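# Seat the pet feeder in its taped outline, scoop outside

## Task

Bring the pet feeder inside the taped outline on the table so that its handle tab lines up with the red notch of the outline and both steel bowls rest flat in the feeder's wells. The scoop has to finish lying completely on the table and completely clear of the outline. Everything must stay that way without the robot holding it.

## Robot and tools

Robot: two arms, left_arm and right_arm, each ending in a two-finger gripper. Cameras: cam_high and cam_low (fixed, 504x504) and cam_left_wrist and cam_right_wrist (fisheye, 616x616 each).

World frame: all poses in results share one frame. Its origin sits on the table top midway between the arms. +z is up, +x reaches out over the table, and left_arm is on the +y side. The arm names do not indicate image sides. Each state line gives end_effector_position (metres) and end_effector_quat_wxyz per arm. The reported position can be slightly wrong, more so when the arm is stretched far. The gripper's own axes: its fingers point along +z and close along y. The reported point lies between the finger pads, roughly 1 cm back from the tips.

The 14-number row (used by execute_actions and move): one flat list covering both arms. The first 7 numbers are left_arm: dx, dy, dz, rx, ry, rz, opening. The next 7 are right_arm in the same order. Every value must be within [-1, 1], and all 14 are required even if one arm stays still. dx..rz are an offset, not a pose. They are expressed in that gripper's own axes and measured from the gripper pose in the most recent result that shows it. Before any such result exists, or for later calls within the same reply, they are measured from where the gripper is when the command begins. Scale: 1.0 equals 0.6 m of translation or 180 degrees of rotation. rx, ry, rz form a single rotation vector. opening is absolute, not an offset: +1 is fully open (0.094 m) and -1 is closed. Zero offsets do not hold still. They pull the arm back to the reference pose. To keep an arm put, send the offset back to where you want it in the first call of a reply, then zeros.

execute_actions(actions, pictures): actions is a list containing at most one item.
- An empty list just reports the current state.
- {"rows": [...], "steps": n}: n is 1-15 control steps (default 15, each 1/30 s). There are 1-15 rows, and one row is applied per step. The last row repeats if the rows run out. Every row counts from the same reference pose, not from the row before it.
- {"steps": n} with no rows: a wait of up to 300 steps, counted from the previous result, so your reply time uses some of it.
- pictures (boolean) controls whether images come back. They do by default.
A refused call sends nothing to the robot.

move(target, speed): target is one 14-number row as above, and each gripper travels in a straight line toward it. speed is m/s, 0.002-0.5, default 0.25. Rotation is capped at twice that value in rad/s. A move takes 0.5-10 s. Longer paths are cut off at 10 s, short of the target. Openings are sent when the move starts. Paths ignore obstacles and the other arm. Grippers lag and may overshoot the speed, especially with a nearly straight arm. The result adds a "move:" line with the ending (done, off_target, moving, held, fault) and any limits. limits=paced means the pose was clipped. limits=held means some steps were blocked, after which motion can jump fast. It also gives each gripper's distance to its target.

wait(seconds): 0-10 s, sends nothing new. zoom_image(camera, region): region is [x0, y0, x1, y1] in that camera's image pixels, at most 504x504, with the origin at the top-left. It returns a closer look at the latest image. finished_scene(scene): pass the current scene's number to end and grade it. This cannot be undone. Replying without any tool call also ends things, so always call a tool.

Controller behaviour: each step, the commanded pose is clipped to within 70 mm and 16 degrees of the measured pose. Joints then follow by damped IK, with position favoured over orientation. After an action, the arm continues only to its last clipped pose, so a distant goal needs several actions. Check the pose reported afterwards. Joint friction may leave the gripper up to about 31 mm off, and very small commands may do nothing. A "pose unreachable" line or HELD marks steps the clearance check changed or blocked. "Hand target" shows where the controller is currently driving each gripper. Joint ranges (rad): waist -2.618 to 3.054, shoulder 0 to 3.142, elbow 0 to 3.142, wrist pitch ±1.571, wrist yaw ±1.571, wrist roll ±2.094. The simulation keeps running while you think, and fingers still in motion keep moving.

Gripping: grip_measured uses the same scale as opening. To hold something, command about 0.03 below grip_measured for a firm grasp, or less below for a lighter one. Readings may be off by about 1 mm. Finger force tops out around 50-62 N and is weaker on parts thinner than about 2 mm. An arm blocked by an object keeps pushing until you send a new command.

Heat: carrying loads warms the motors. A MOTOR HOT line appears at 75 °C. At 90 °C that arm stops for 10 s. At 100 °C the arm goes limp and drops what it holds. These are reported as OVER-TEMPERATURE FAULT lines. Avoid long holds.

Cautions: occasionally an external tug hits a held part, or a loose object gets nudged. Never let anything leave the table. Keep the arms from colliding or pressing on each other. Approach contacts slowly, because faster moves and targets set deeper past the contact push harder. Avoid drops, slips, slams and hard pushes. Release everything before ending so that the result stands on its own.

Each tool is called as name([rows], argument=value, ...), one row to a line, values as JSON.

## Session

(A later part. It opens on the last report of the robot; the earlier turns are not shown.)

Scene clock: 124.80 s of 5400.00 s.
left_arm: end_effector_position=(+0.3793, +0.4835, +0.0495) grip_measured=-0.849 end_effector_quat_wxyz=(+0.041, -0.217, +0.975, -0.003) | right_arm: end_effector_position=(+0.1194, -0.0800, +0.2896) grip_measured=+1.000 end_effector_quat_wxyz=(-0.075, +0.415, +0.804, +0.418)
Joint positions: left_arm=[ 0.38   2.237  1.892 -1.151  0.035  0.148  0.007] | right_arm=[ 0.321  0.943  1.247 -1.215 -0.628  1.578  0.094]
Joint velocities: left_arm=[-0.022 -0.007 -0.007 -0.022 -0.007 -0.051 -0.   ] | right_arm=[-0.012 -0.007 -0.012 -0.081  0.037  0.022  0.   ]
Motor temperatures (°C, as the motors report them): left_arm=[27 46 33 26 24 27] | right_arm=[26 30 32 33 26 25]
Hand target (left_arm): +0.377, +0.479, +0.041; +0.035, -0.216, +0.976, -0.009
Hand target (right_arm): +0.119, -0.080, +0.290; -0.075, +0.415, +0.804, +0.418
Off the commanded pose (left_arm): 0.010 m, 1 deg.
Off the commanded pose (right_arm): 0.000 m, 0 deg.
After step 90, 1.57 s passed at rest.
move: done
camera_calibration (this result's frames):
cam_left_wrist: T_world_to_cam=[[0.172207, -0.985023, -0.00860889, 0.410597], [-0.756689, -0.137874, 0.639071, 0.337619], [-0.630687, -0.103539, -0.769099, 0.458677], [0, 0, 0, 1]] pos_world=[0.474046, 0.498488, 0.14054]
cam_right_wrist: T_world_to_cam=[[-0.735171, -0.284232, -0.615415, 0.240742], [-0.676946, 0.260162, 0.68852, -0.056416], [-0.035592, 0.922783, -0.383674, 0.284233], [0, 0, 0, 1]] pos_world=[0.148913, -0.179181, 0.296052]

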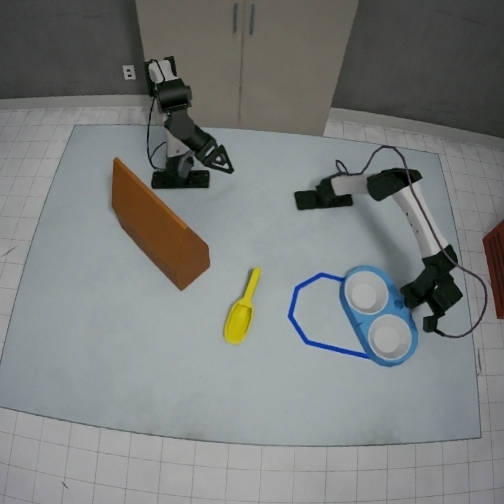

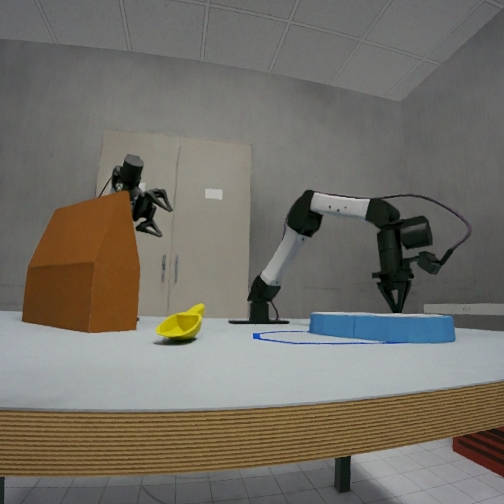

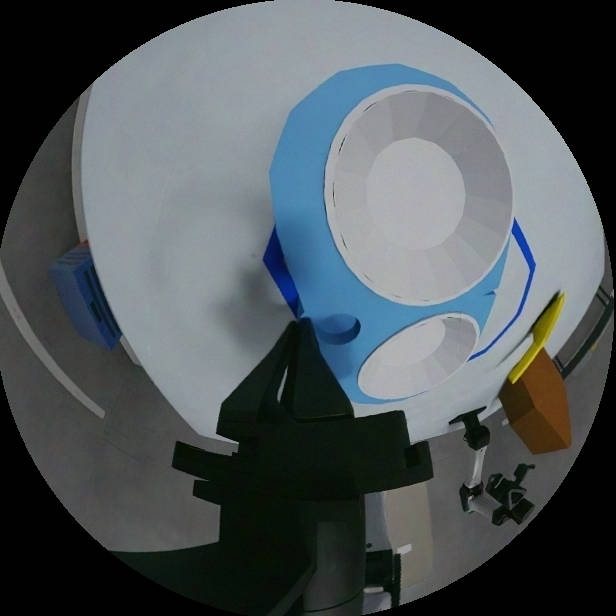

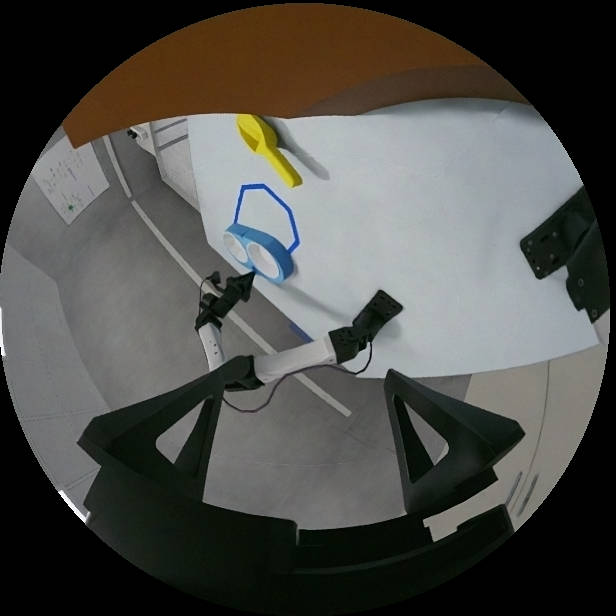

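move(target=[0,0,-0.035,0,0,0,-0.85, 0,0,0,0,0,0,1], speed=0.03)

move(target=[0.022,-0.012,0,0,0,0,-0.3, 0,0,0,0,0,0,1], speed=0.03)

move(target=[0,0,0.035,0,0,0,-0.3, 0,0,0,0,0,0,1], speed=0.015)

zoom_image(camera="cam_left_wrist", region=[200, 220, 400, 420])

Scene clock: 134.97 s of 5400.00 s.
left_arm: end_effector_position=(+0.3759, +0.4813, +0.0592) grip_measured=-0.849 end_effector_quat_wxyz=(+0.032, -0.217, +0.976, -0.006) | right_arm: end_effector_position=(+0.1194, -0.0800, +0.2896) grip_measured=+1.000 end_effector_quat_wxyz=(-0.075, +0.415, +0.804, +0.418)
Joint positions: left_arm=[ 0.38   2.237  1.932 -1.21   0.035  0.148  0.007] | right_arm=[ 0.321  0.943  1.247 -1.215 -0.628  1.578  0.094]
Joint velocities: left_arm=[ 0.012 -0.007 -0.027  0.022 -0.022  0.051  0.   ] | right_arm=[-0.012 -0.002 -0.017 -0.007  0.007  0.022  0.   ]
Motor temperatures (°C, as the motors report them): left_arm=[27 47 33 26 24 27] | right_arm=[26 30 33 33 26 25]
Hand target (left_arm): +0.378, +0.483, +0.070; +0.041, -0.217, +0.975, -0.003
Hand target (right_arm): +0.119, -0.080, +0.290; -0.075, +0.415, +0.804, +0.418
Off the commanded pose (left_arm): 0.012 m, 1 deg.
Off the commanded pose (right_arm): 0.000 m, 0 deg.
After step 90, 6.20 s passed at rest.
move: off_target (left_arm)
camera_calibration (this result's frames):
cam_left_wrist: T_world_to_cam=[[0.172131, -0.985074, -0.000652076, 0.408621], [-0.746011, -0.130789, 0.652964, 0.320269], [-0.643303, -0.111909, -0.757388, 0.471841], [0, 0, 0, 1]] pos_world=[0.472125, 0.497213, 0.148509]
cam_right_wrist: T_world_to_cam=[[-0.735171, -0.284232, -0.615415, 0.240742], [-0.676946, 0.260162, 0.68852, -0.056416], [-0.035592, 0.922783, -0.383674, 0.284233], [0, 0, 0, 1]] pos_world=[0.148913, -0.179181, 0.296052]

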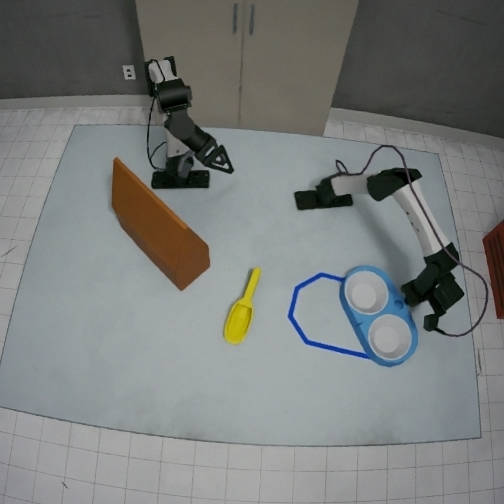

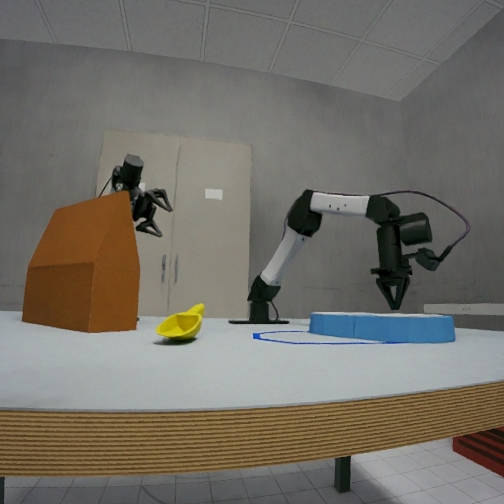

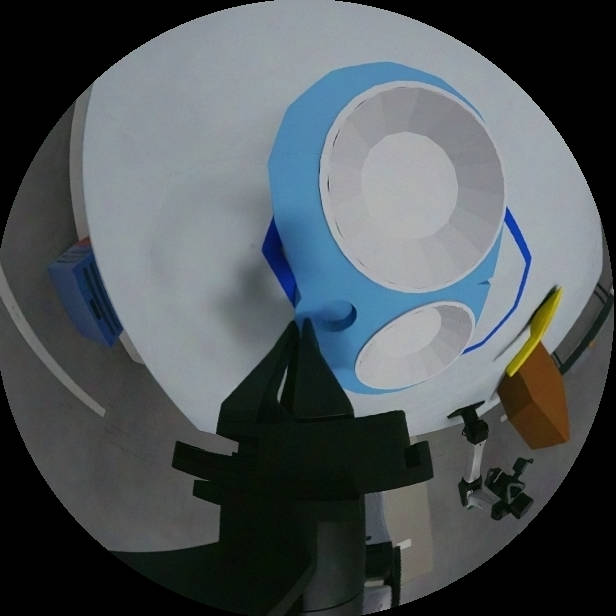

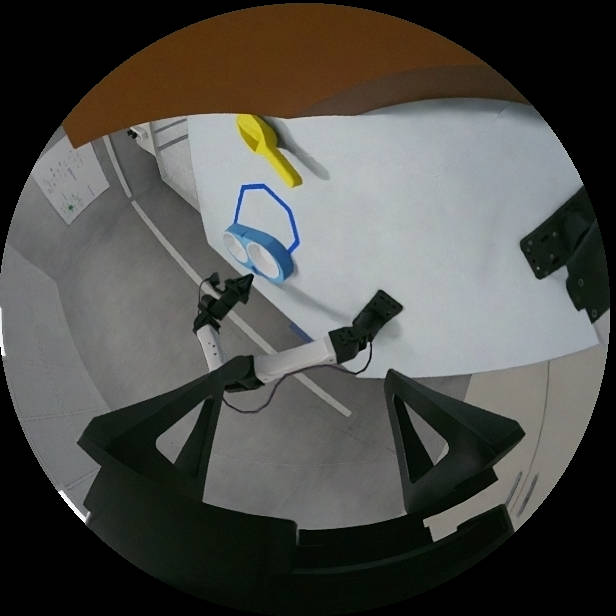

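Scene clock: 135.70 s of 5400.00 s.
left_arm: end_effector_position=(+0.3652, +0.4742, +0.0596) grip_measured=-0.302 end_effector_quat_wxyz=(+0.028, -0.219, +0.975, -0.008) | right_arm: end_effector_position=(+0.1194, -0.0800, +0.2896) grip_measured=+1.000 end_effector_quat_wxyz=(-0.075, +0.415, +0.804, +0.418)
Joint positions: left_arm=[ 0.38   2.187  1.853 -1.188  0.035  0.143  0.033] | right_arm=[ 0.321  0.943  1.247 -1.215 -0.628  1.578  0.094]
Joint velocities: left_arm=[-0.002  0.017  0.007  0.007 -0.007 -0.051 -0.   ] | right_arm=[-0.012 -0.007 -0.007 -0.007  0.022 -0.037  0.   ]
Motor temperatures (°C, as the motors report them): left_arm=[27 47 33 26 24 27] | right_arm=[26 30 33 33 26 25]
Hand target (left_arm): +0.367, +0.469, +0.059; +0.032, -0.217, +0.976, -0.006
Hand target (right_arm): +0.119, -0.080, +0.290; -0.075, +0.415, +0.804, +0.418
Off the commanded pose (left_arm): 0.005 m, 0 deg.
Off the commanded pose (right_arm): 0.000 m, 0 deg.
move: done
camera_calibration (this result's frames):
cam_left_wrist: T_world_to_cam=[[0.176635, -0.984273, 0.00251883, 0.401249], [-0.741451, -0.131375, 0.658021, 0.309425], [-0.647341, -0.118097, -0.752995, 0.468568], [0, 0, 0, 1]] pos_world=[0.461872, 0.490926, 0.148211]
cam_right_wrist: T_world_to_cam=[[-0.735171, -0.284232, -0.615415, 0.240742], [-0.676946, 0.260162, 0.68852, -0.056416], [-0.035592, 0.922783, -0.383674, 0.284233], [0, 0, 0, 1]] pos_world=[0.148913, -0.179181, 0.296052]

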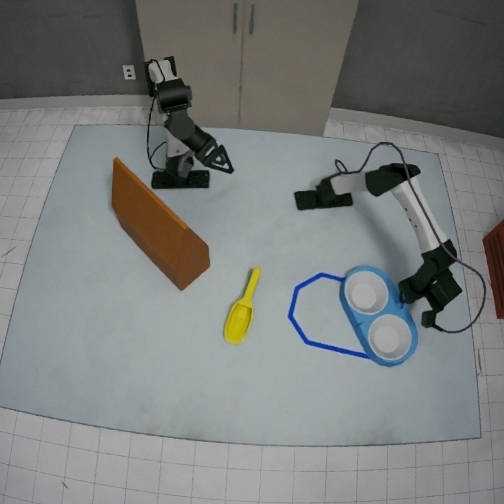

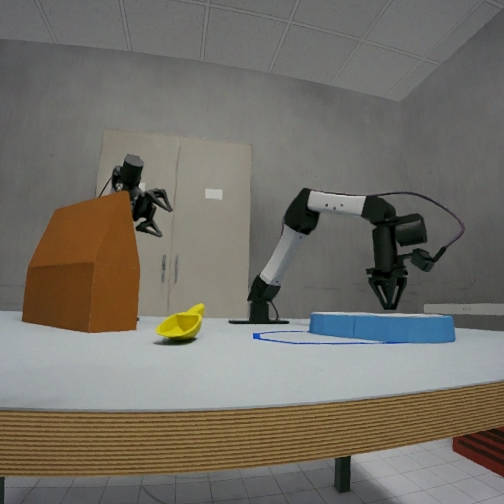

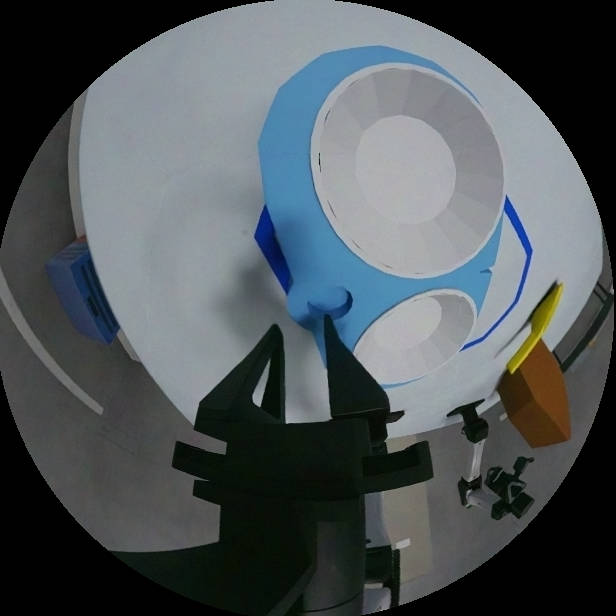

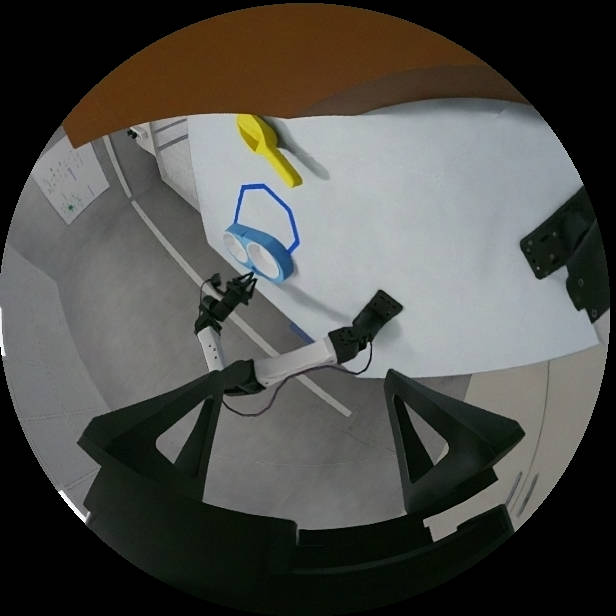

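Scene clock: 137.33 s of 5400.00 s.
left_arm: end_effector_position=(+0.3687, +0.4765, +0.0509) grip_measured=-0.302 end_effector_quat_wxyz=(+0.038, -0.219, +0.975, -0.004) | right_arm: end_effector_position=(+0.1194, -0.0800, +0.2896) grip_measured=+1.000 end_effector_quat_wxyz=(-0.075, +0.415, +0.804, +0.418)
Joint positions: left_arm=[ 0.38   2.187  1.817 -1.131  0.035  0.143  0.033] | right_arm=[ 0.321  0.943  1.247 -1.215 -0.628  1.578  0.094]
Joint velocities: left_arm=[ 0.002 -0.002 -0.007 -0.051  0.037  0.037 -0.   ] | right_arm=[ 0.007  0.007  0.002 -0.051  0.007 -0.037  0.   ]
Motor temperatures (°C, as the motors report them): left_arm=[27 47 33 26 24 27] | right_arm=[26 30 33 33 26 25]
Hand target (left_arm): +0.366, +0.474, +0.039; +0.028, -0.219, +0.975, -0.008
Hand target (right_arm): +0.119, -0.080, +0.290; -0.075, +0.415, +0.804, +0.418
Off the commanded pose (left_arm): 0.013 m, 1 deg.
Off the commanded pose (right_arm): 0.000 m, 0 deg.
move: off_target (left_arm)
camera_calibration (this result's frames):
cam_left_wrist: T_world_to_cam=[[0.17704, -0.984186, -0.00593163, 0.403187], [-0.752981, -0.139326, 0.643123, 0.326853], [-0.633779, -0.109392, -0.76574, 0.456087], [0, 0, 0, 1]] pos_world=[0.463792, 0.492243, 0.141429]
cam_right_wrist: T_world_to_cam=[[-0.735171, -0.284232, -0.615415, 0.240742], [-0.676946, 0.260162, 0.68852, -0.056416], [-0.035592, 0.922783, -0.383674, 0.284233], [0, 0, 0, 1]] pos_world=[0.148913, -0.179181, 0.296052]

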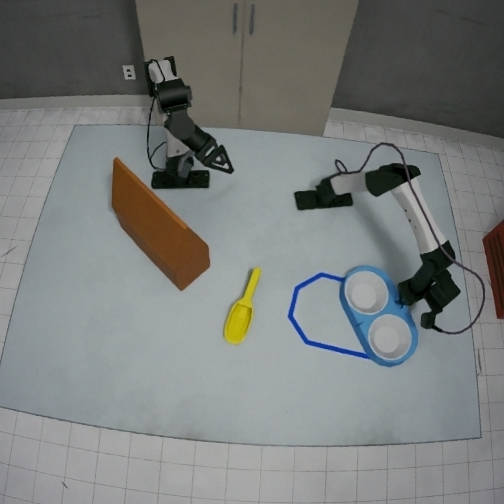

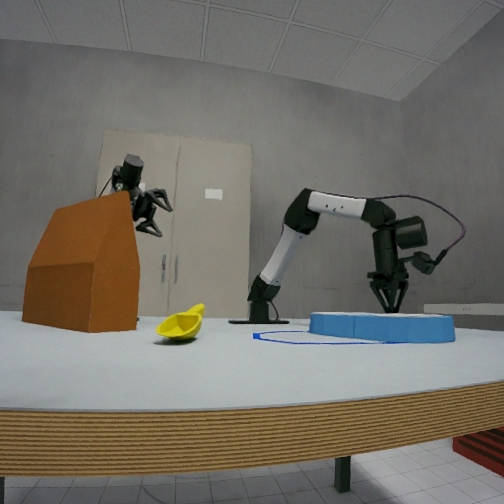

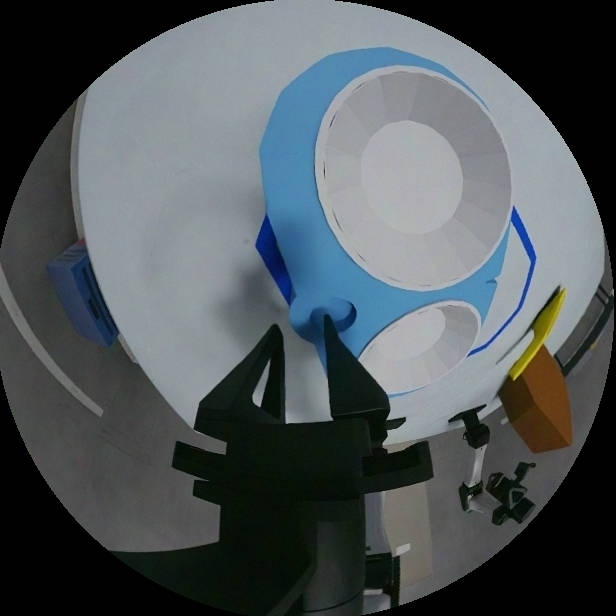

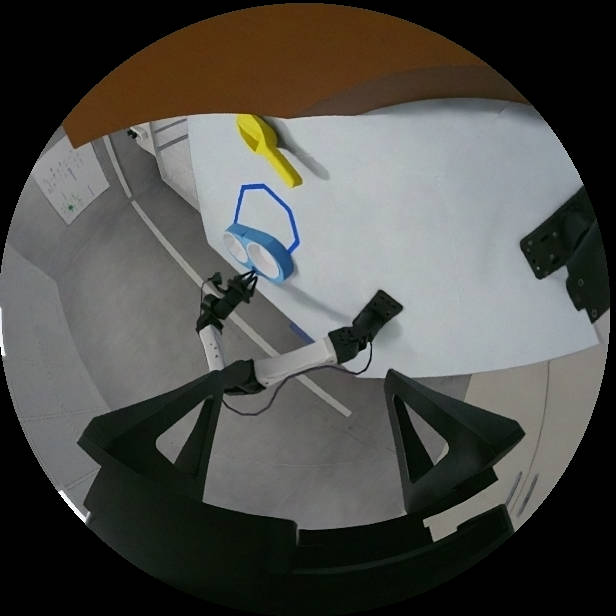

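Region (200, 220, 400, 420) of cam_left_wrist's 616x616 image, scaled by 2.520, with more detail than that image has.

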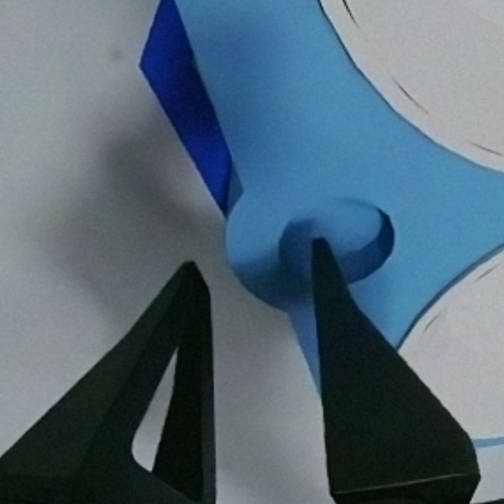

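move(target=[-0.004,0,0.03,0,0,0,-0.3, 0,0,0,0,0,0,1], speed=0.015)

zoom_image(camera="cam_left_wrist", region=[200, 220, 400, 420])

Scene clock: 143.27 s of 5400.00 s.
left_arm: end_effector_position=(+0.3765, +0.4817, +0.0517) grip_measured=-0.302 end_effector_quat_wxyz=(+0.056, -0.219, +0.974, +0.003) | right_arm: end_effector_position=(+0.1194, -0.0800, +0.2896) grip_measured=+1.000 end_effector_quat_wxyz=(-0.075, +0.415, +0.804, +0.418)
Joint positions: left_arm=[ 0.38   2.187  1.817 -1.093  0.035  0.143  0.033] | right_arm=[ 0.321  0.943  1.247 -1.215 -0.628  1.578  0.094]
Joint velocities: left_arm=[ 0.002  0.002  0.002  0.037 -0.007 -0.007  0.   ] | right_arm=[ 0.002 -0.002 -0.002 -0.037 -0.125 -0.007  0.   ]
Motor temperatures (°C, as the motors report them): left_arm=[27 47 33 26 24 27] | right_arm=[26 30 33 33 26 25]
Hand target (left_arm): +0.372, +0.477, +0.034; +0.038, -0.219, +0.975, -0.004
Hand target (right_arm): +0.119, -0.080, +0.290; -0.075, +0.415, +0.804, +0.418
Off the commanded pose (left_arm): 0.019 m, 2 deg.
Off the commanded pose (right_arm): 0.000 m, 0 deg.
After step 90, 1.50 s passed at rest.
move: off_target (left_arm)
camera_calibration (this result's frames):
cam_left_wrist: T_world_to_cam=[[0.177469, -0.983901, -0.0210517, 0.407379], [-0.772993, -0.152603, 0.615788, 0.348244], [-0.609087, -0.0930106, -0.787631, 0.446161], [0, 0, 0, 1]] pos_world=[0.468643, 0.495461, 0.145542]
cam_right_wrist: T_world_to_cam=[[-0.735171, -0.284232, -0.615415, 0.240742], [-0.676946, 0.260162, 0.68852, -0.056416], [-0.035592, 0.922783, -0.383674, 0.284233], [0, 0, 0, 1]] pos_world=[0.148913, -0.179181, 0.296052]

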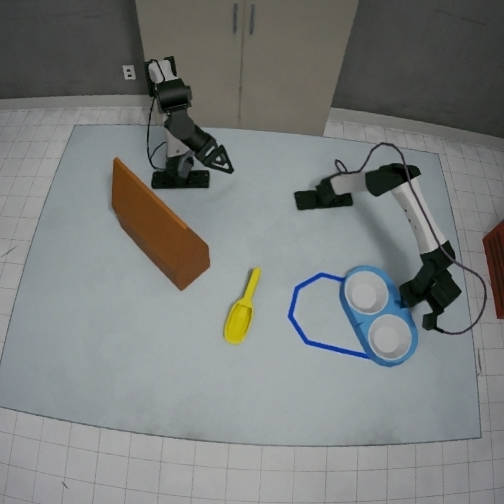

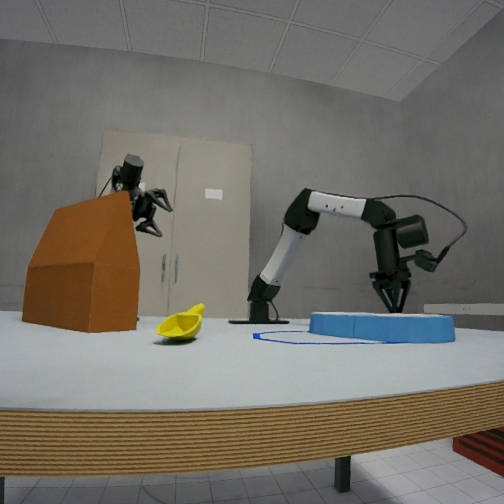

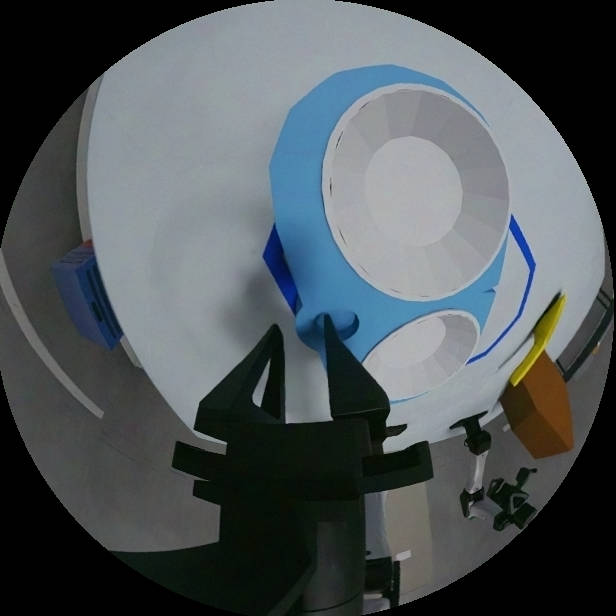

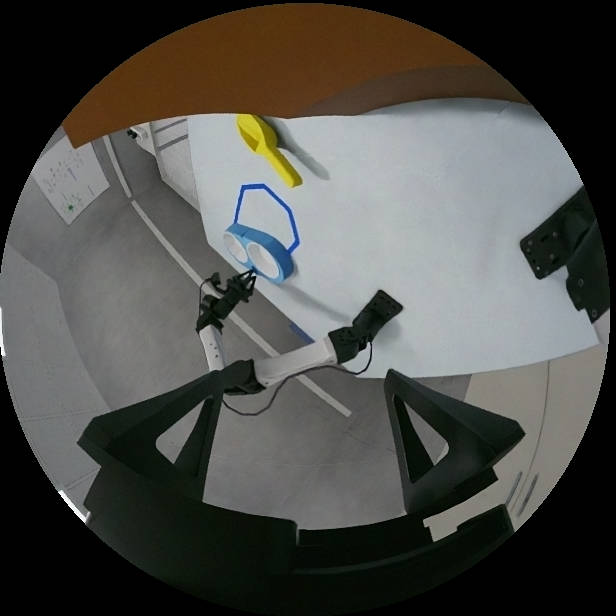

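Region (200, 220, 400, 420) of cam_left_wrist's 616x616 image, scaled by 2.520, with more detail than that image has.

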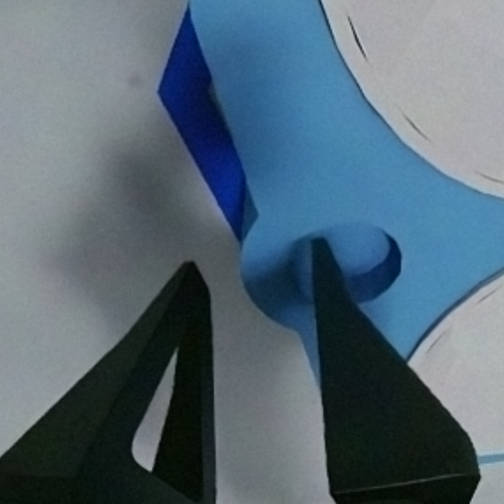

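move(target=[0,0,-0.05,0,0.033,0,-1, 0,0,0,0,0,0,1], speed=0.05)

move(target=[0.16,0.06,0,0,0,0,-1, 0,0,0,0,0,0,1], speed=0.1)

Scene clock: 154.97 s of 5400.00 s.
left_arm: end_effector_position=(+0.3723, +0.4805, +0.0842) grip_measured=-0.990 end_effector_quat_wxyz=(+0.011, -0.220, +0.975, -0.010) | right_arm: end_effector_position=(+0.1194, -0.0800, +0.2896) grip_measured=+1.000 end_effector_quat_wxyz=(-0.075, +0.415, +0.804, +0.418)
Joint positions: left_arm=[ 0.38   2.268  2.084 -1.373  0.027  0.143  0.   ] | right_arm=[ 0.321  0.943  1.247 -1.215 -0.628  1.578  0.094]
Joint velocities: left_arm=[ 0.012 -0.007  0.002  0.022  0.022  0.037 -0.   ] | right_arm=[-0.002 -0.012  0.002 -0.037  0.051  0.022  0.   ]
Motor temperatures (°C, as the motors report them): left_arm=[27 46 33 26 24 27] | right_arm=[26 30 33 33 26 25]
Hand target (left_arm): +0.374, +0.481, +0.082; +0.006, -0.218, +0.976, -0.009
Hand target (right_arm): +0.119, -0.080, +0.290; -0.075, +0.415, +0.804, +0.418
Off the commanded pose (left_arm): 0.003 m, 1 deg.
Off the commanded pose (right_arm): 0.000 m, 0 deg.
After step 90, 7.10 s passed at rest.
move: done
camera_calibration (this result's frames):
cam_left_wrist: T_world_to_cam=[[0.177425, -0.984094, 0.00884706, 0.405203], [-0.719783, -0.123631, 0.683102, 0.285403], [-0.671143, -0.127568, -0.730269, 0.503951], [0, 0, 0, 1]] pos_world=[0.471758, 0.498331, 0.169475]
cam_right_wrist: T_world_to_cam=[[-0.735171, -0.284232, -0.615415, 0.240742], [-0.676946, 0.260162, 0.68852, -0.056416], [-0.035592, 0.922783, -0.383674, 0.284233], [0, 0, 0, 1]] pos_world=[0.148913, -0.179181, 0.296052]

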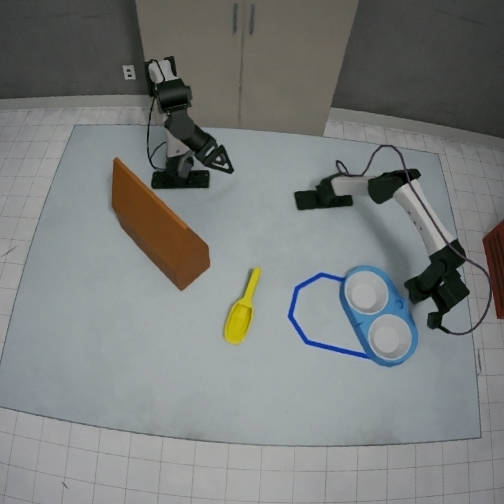

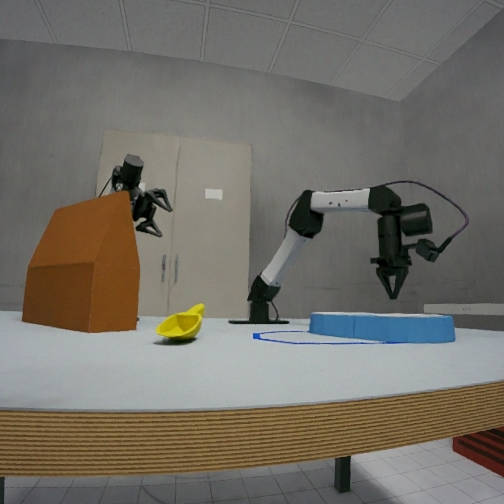

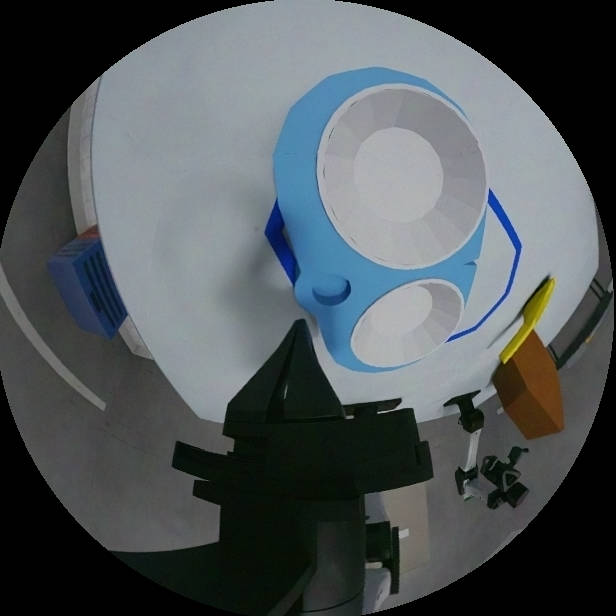

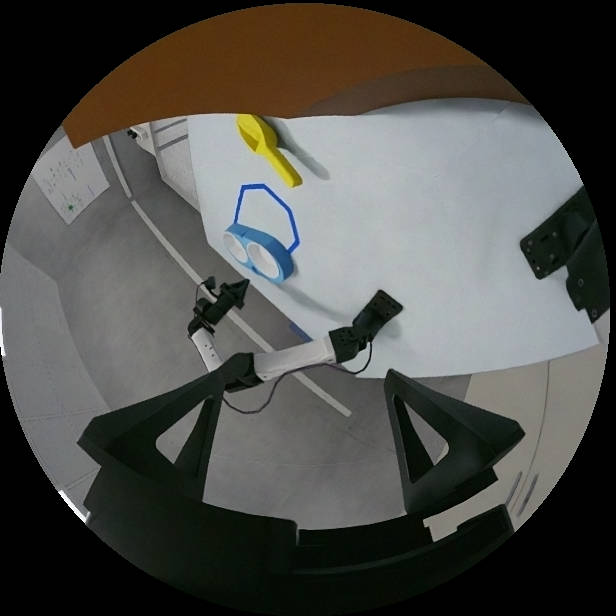

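Scene clock: 156.47 s of 5400.00 s.
left_arm: end_effector_position=(+0.2730, +0.4693, +0.0826) grip_measured=-0.990 end_effector_quat_wxyz=(+0.009, -0.220, +0.975, -0.011) | right_arm: end_effector_position=(+0.1194, -0.0800, +0.2896) grip_measured=+1.000 end_effector_quat_wxyz=(-0.075, +0.415, +0.804, +0.418)
Joint positions: left_arm=[ 0.507  1.907  1.531 -1.19   0.027  0.27   0.   ] | right_arm=[ 0.321  0.943  1.247 -1.215 -0.628  1.578  0.094]
Joint velocities: left_arm=[-0.012 -0.012 -0.002  0.095 -0.022 -0.007 -0.001] | right_arm=[ 0.007 -0.007 -0.002 -0.051 -0.022 -0.066  0.   ]
Motor temperatures (°C, as the motors report them): left_arm=[27 46 33 26 24 27] | right_arm=[26 30 33 33 26 25]
Hand target (left_arm): +0.270, +0.469, +0.081; +0.012, -0.220, +0.975, -0.012
Hand target (right_arm): +0.119, -0.080, +0.290; -0.075, +0.415, +0.804, +0.418
Off the commanded pose (left_arm): 0.004 m, 0 deg.
Off the commanded pose (right_arm): 0.000 m, 0 deg.
move: done
camera_calibration (this result's frames):
cam_left_wrist: T_world_to_cam=[[0.177903, -0.983994, 0.0103527, 0.411541], [-0.716123, -0.122242, 0.687187, 0.211671], [-0.674922, -0.129666, -0.726407, 0.436469], [0, 0, 0, 1]] pos_world=[0.37295, 0.487424, 0.167336]
cam_right_wrist: T_world_to_cam=[[-0.735171, -0.284232, -0.615415, 0.240742], [-0.676946, 0.260162, 0.68852, -0.056416], [-0.035592, 0.922783, -0.383674, 0.284233], [0, 0, 0, 1]] pos_world=[0.148913, -0.179181, 0.296052]

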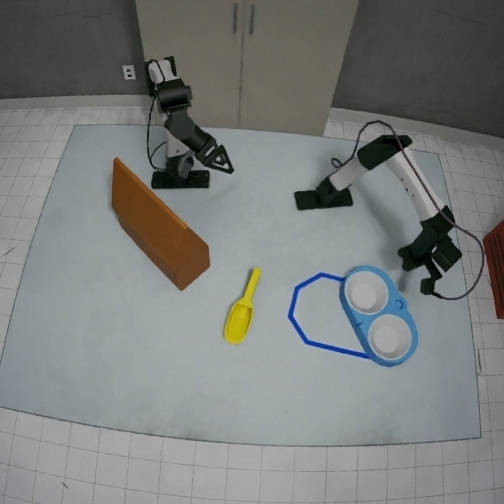

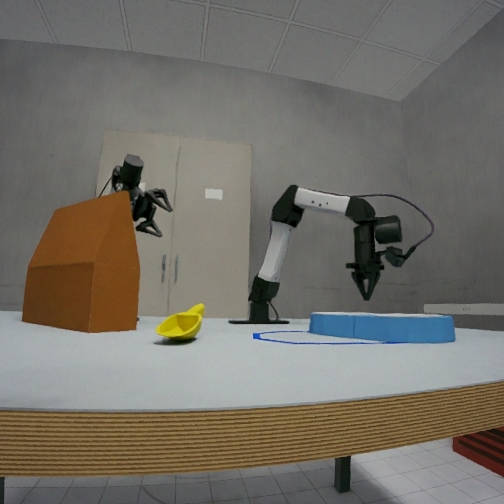

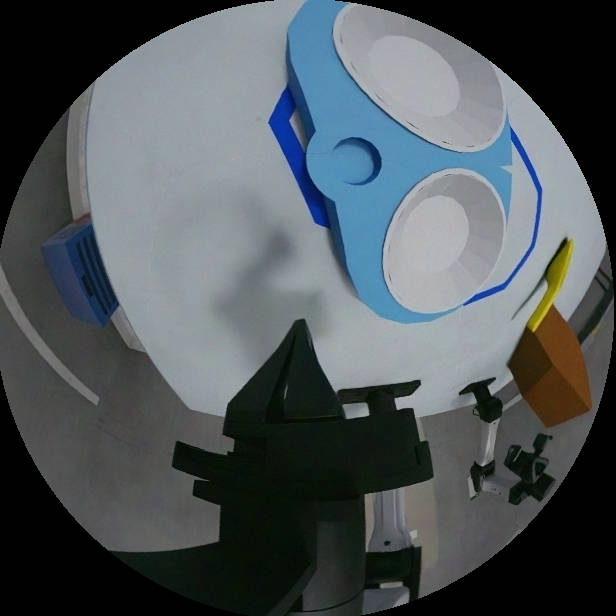

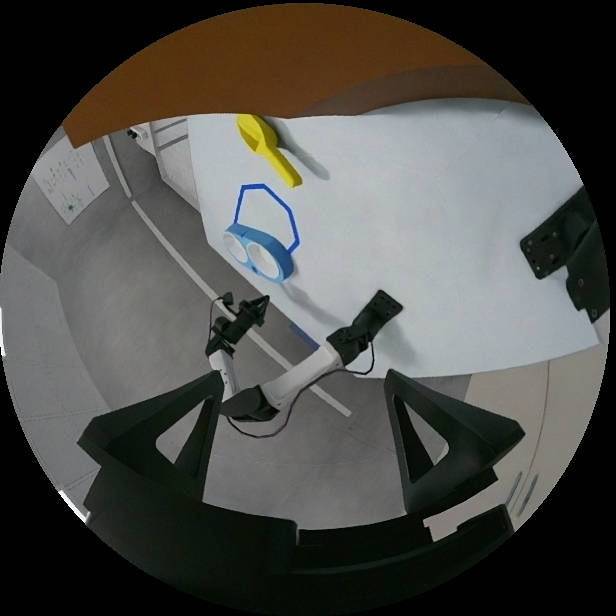

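move(target=[0,-0.02,0.09,0,0,0,-1, 0,0,0,0,0,0,1], speed=0.06)

move(target=[0.04,-0.17,0,0,0,0,-1, 0,0,0,0,0,0,1], speed=0.03)

Scene clock: 163.13 s of 5400.00 s.
left_arm: end_effector_position=(+0.2797, +0.4626, +0.0391) grip_measured=-0.990 end_effector_quat_wxyz=(+0.017, -0.221, +0.975, -0.007) | right_arm: end_effector_position=(+0.1194, -0.0800, +0.2896) grip_measured=+1.000 end_effector_quat_wxyz=(-0.075, +0.415, +0.804, +0.418)
Joint positions: left_arm=[ 0.481  1.929  1.384 -1.001  0.027  0.24   0.   ] | right_arm=[ 0.321  0.943  1.247 -1.215 -0.628  1.578  0.094]
Joint velocities: left_arm=[ 0.007 -0.002 -0.007 -0.022 -0.051 -0.066 -0.   ] | right_arm=[-0.007 -0.017 -0.002 -0.007 -0.022  0.037  0.   ]
Motor temperatures (°C, as the motors report them): left_arm=[27 46 33 26 24 27] | right_arm=[26 30 33 34 26 25]
Hand target (left_arm): +0.279, +0.457, +0.029; +0.008, -0.220, +0.975, -0.011
Hand target (right_arm): +0.119, -0.080, +0.290; -0.075, +0.415, +0.804, +0.418
Off the commanded pose (left_arm): 0.011 m, 1 deg.
Off the commanded pose (right_arm): 0.000 m, 0 deg.
After step 90, 2.27 s passed at rest.
move: off_target (left_arm)
camera_calibration (this result's frames):
cam_left_wrist: T_world_to_cam=[[0.180806, -0.983518, 0.00146188, 0.403517], [-0.725645, -0.132396, 0.675212, 0.253406], [-0.663889, -0.123143, -0.737623, 0.402816], [0, 0, 0, 1]] pos_world=[0.37835, 0.48002, 0.125433]
cam_right_wrist: T_world_to_cam=[[-0.735171, -0.284232, -0.615415, 0.240742], [-0.676946, 0.260162, 0.68852, -0.056416], [-0.035592, 0.922783, -0.383674, 0.284233], [0, 0, 0, 1]] pos_world=[0.148913, -0.179181, 0.296052]

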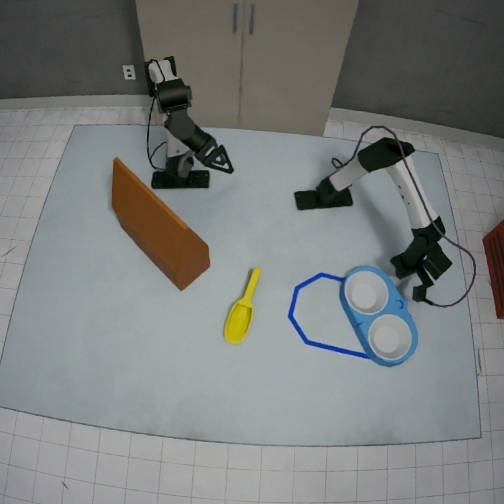

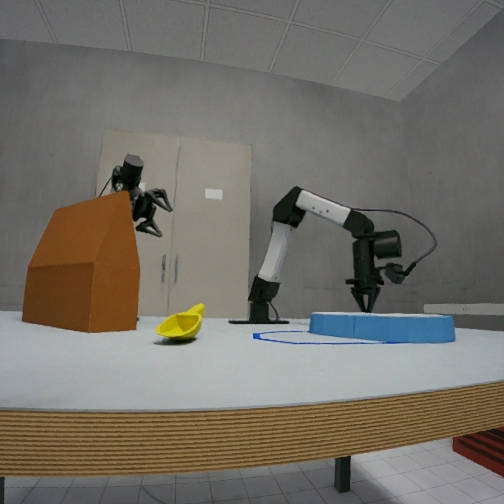

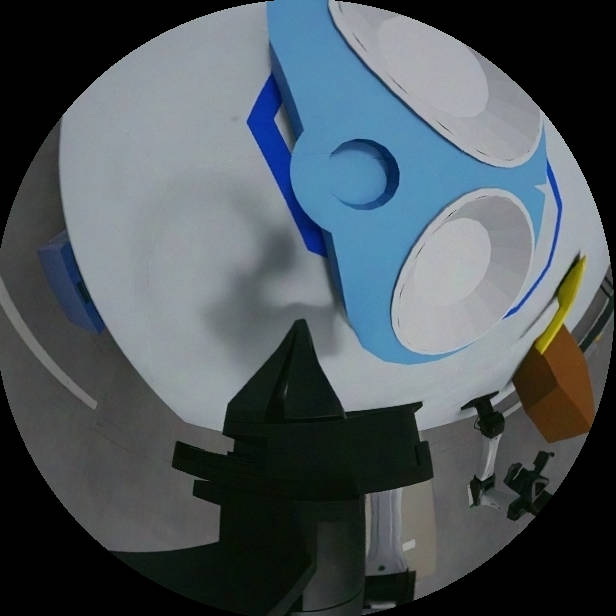

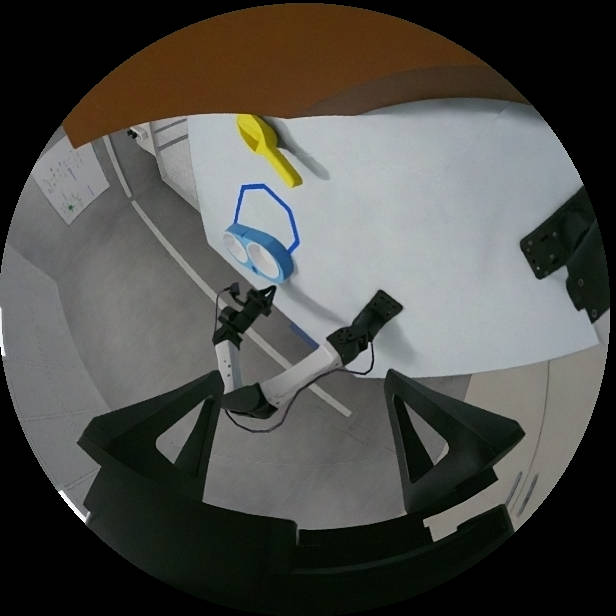

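Scene clock: 166.90 s of 5400.00 s.
left_arm: end_effector_position=(+0.3025, +0.3681, +0.0417) grip_measured=-0.990 end_effector_quat_wxyz=(+0.011, -0.223, +0.975, +0.000) | right_arm: end_effector_position=(+0.1194, -0.0800, +0.2896) grip_measured=+1.000 end_effector_quat_wxyz=(-0.075, +0.415, +0.804, +0.418)
Joint positions: left_arm=[ 0.2    1.824  1.254 -0.98   0.003 -0.045  0.   ] | right_arm=[ 0.321  0.943  1.247 -1.215 -0.628  1.578  0.094]
Joint velocities: left_arm=[ 0.007  0.007 -0.012  0.022 -0.007 -0.066 -0.001] | right_arm=[-0.007  0.012 -0.002 -0.037 -0.051  0.051  0.   ]
Motor temperatures (°C, as the motors report them): left_arm=[27 46 33 26 24 27] | right_arm=[26 30 33 34 26 25]
Hand target (left_arm): +0.303, +0.362, +0.040; +0.016, -0.221, +0.975, -0.004
Hand target (right_arm): +0.119, -0.080, +0.290; -0.075, +0.415, +0.804, +0.418
Off the commanded pose (left_arm): 0.008 m, 1 deg.
Off the commanded pose (right_arm): 0.000 m, 0 deg.
move: done
camera_calibration (this result's frames):
cam_left_wrist: T_world_to_cam=[[0.184916, -0.982684, -0.0117386, 0.305477], [-0.714805, -0.142686, 0.684613, 0.255731], [-0.674433, -0.118205, -0.728812, 0.409239], [0, 0, 0, 1]] pos_world=[0.402315, 0.38505, 0.126768]
cam_right_wrist: T_world_to_cam=[[-0.735171, -0.284232, -0.615415, 0.240742], [-0.676946, 0.260162, 0.68852, -0.056416], [-0.035592, 0.922783, -0.383674, 0.284233], [0, 0, 0, 1]] pos_world=[0.148913, -0.179181, 0.296052]

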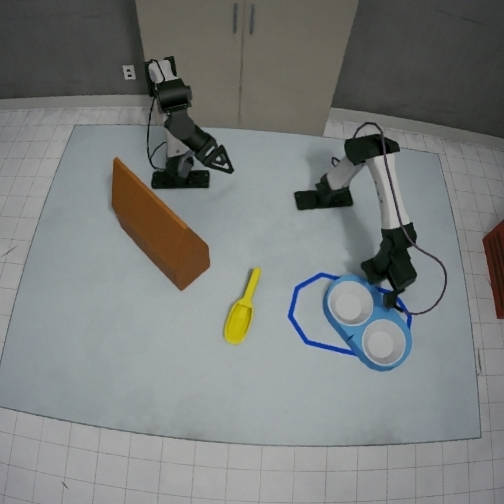

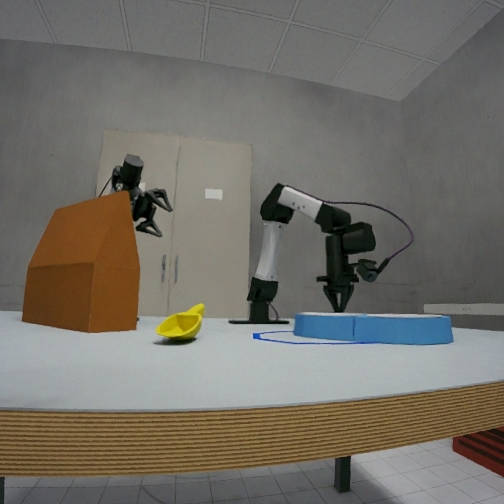

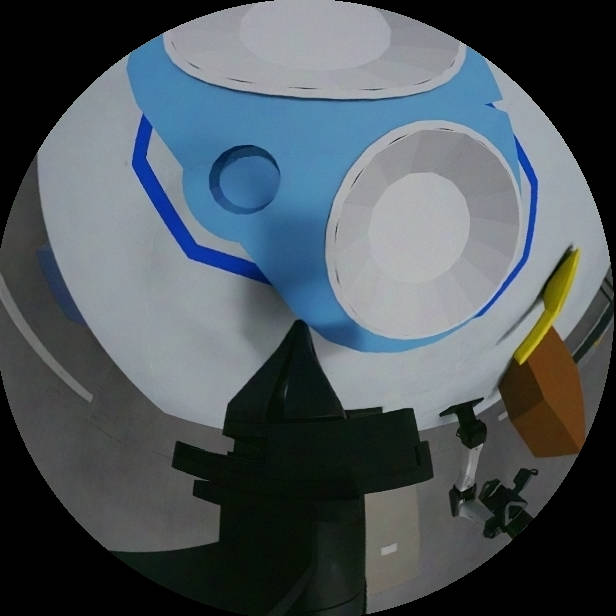

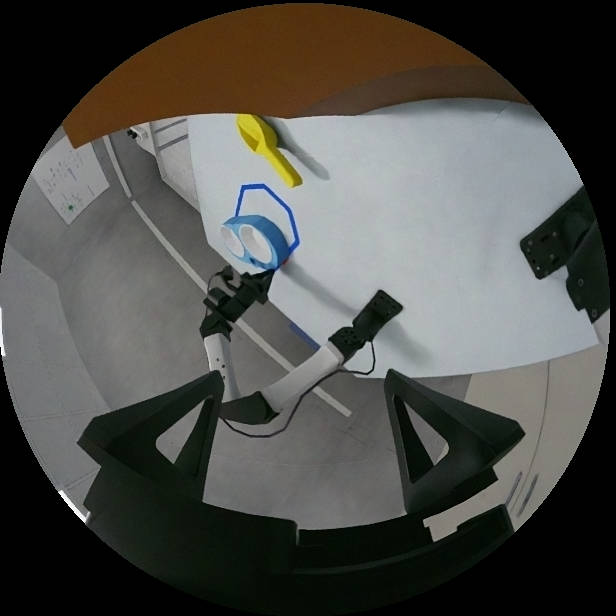

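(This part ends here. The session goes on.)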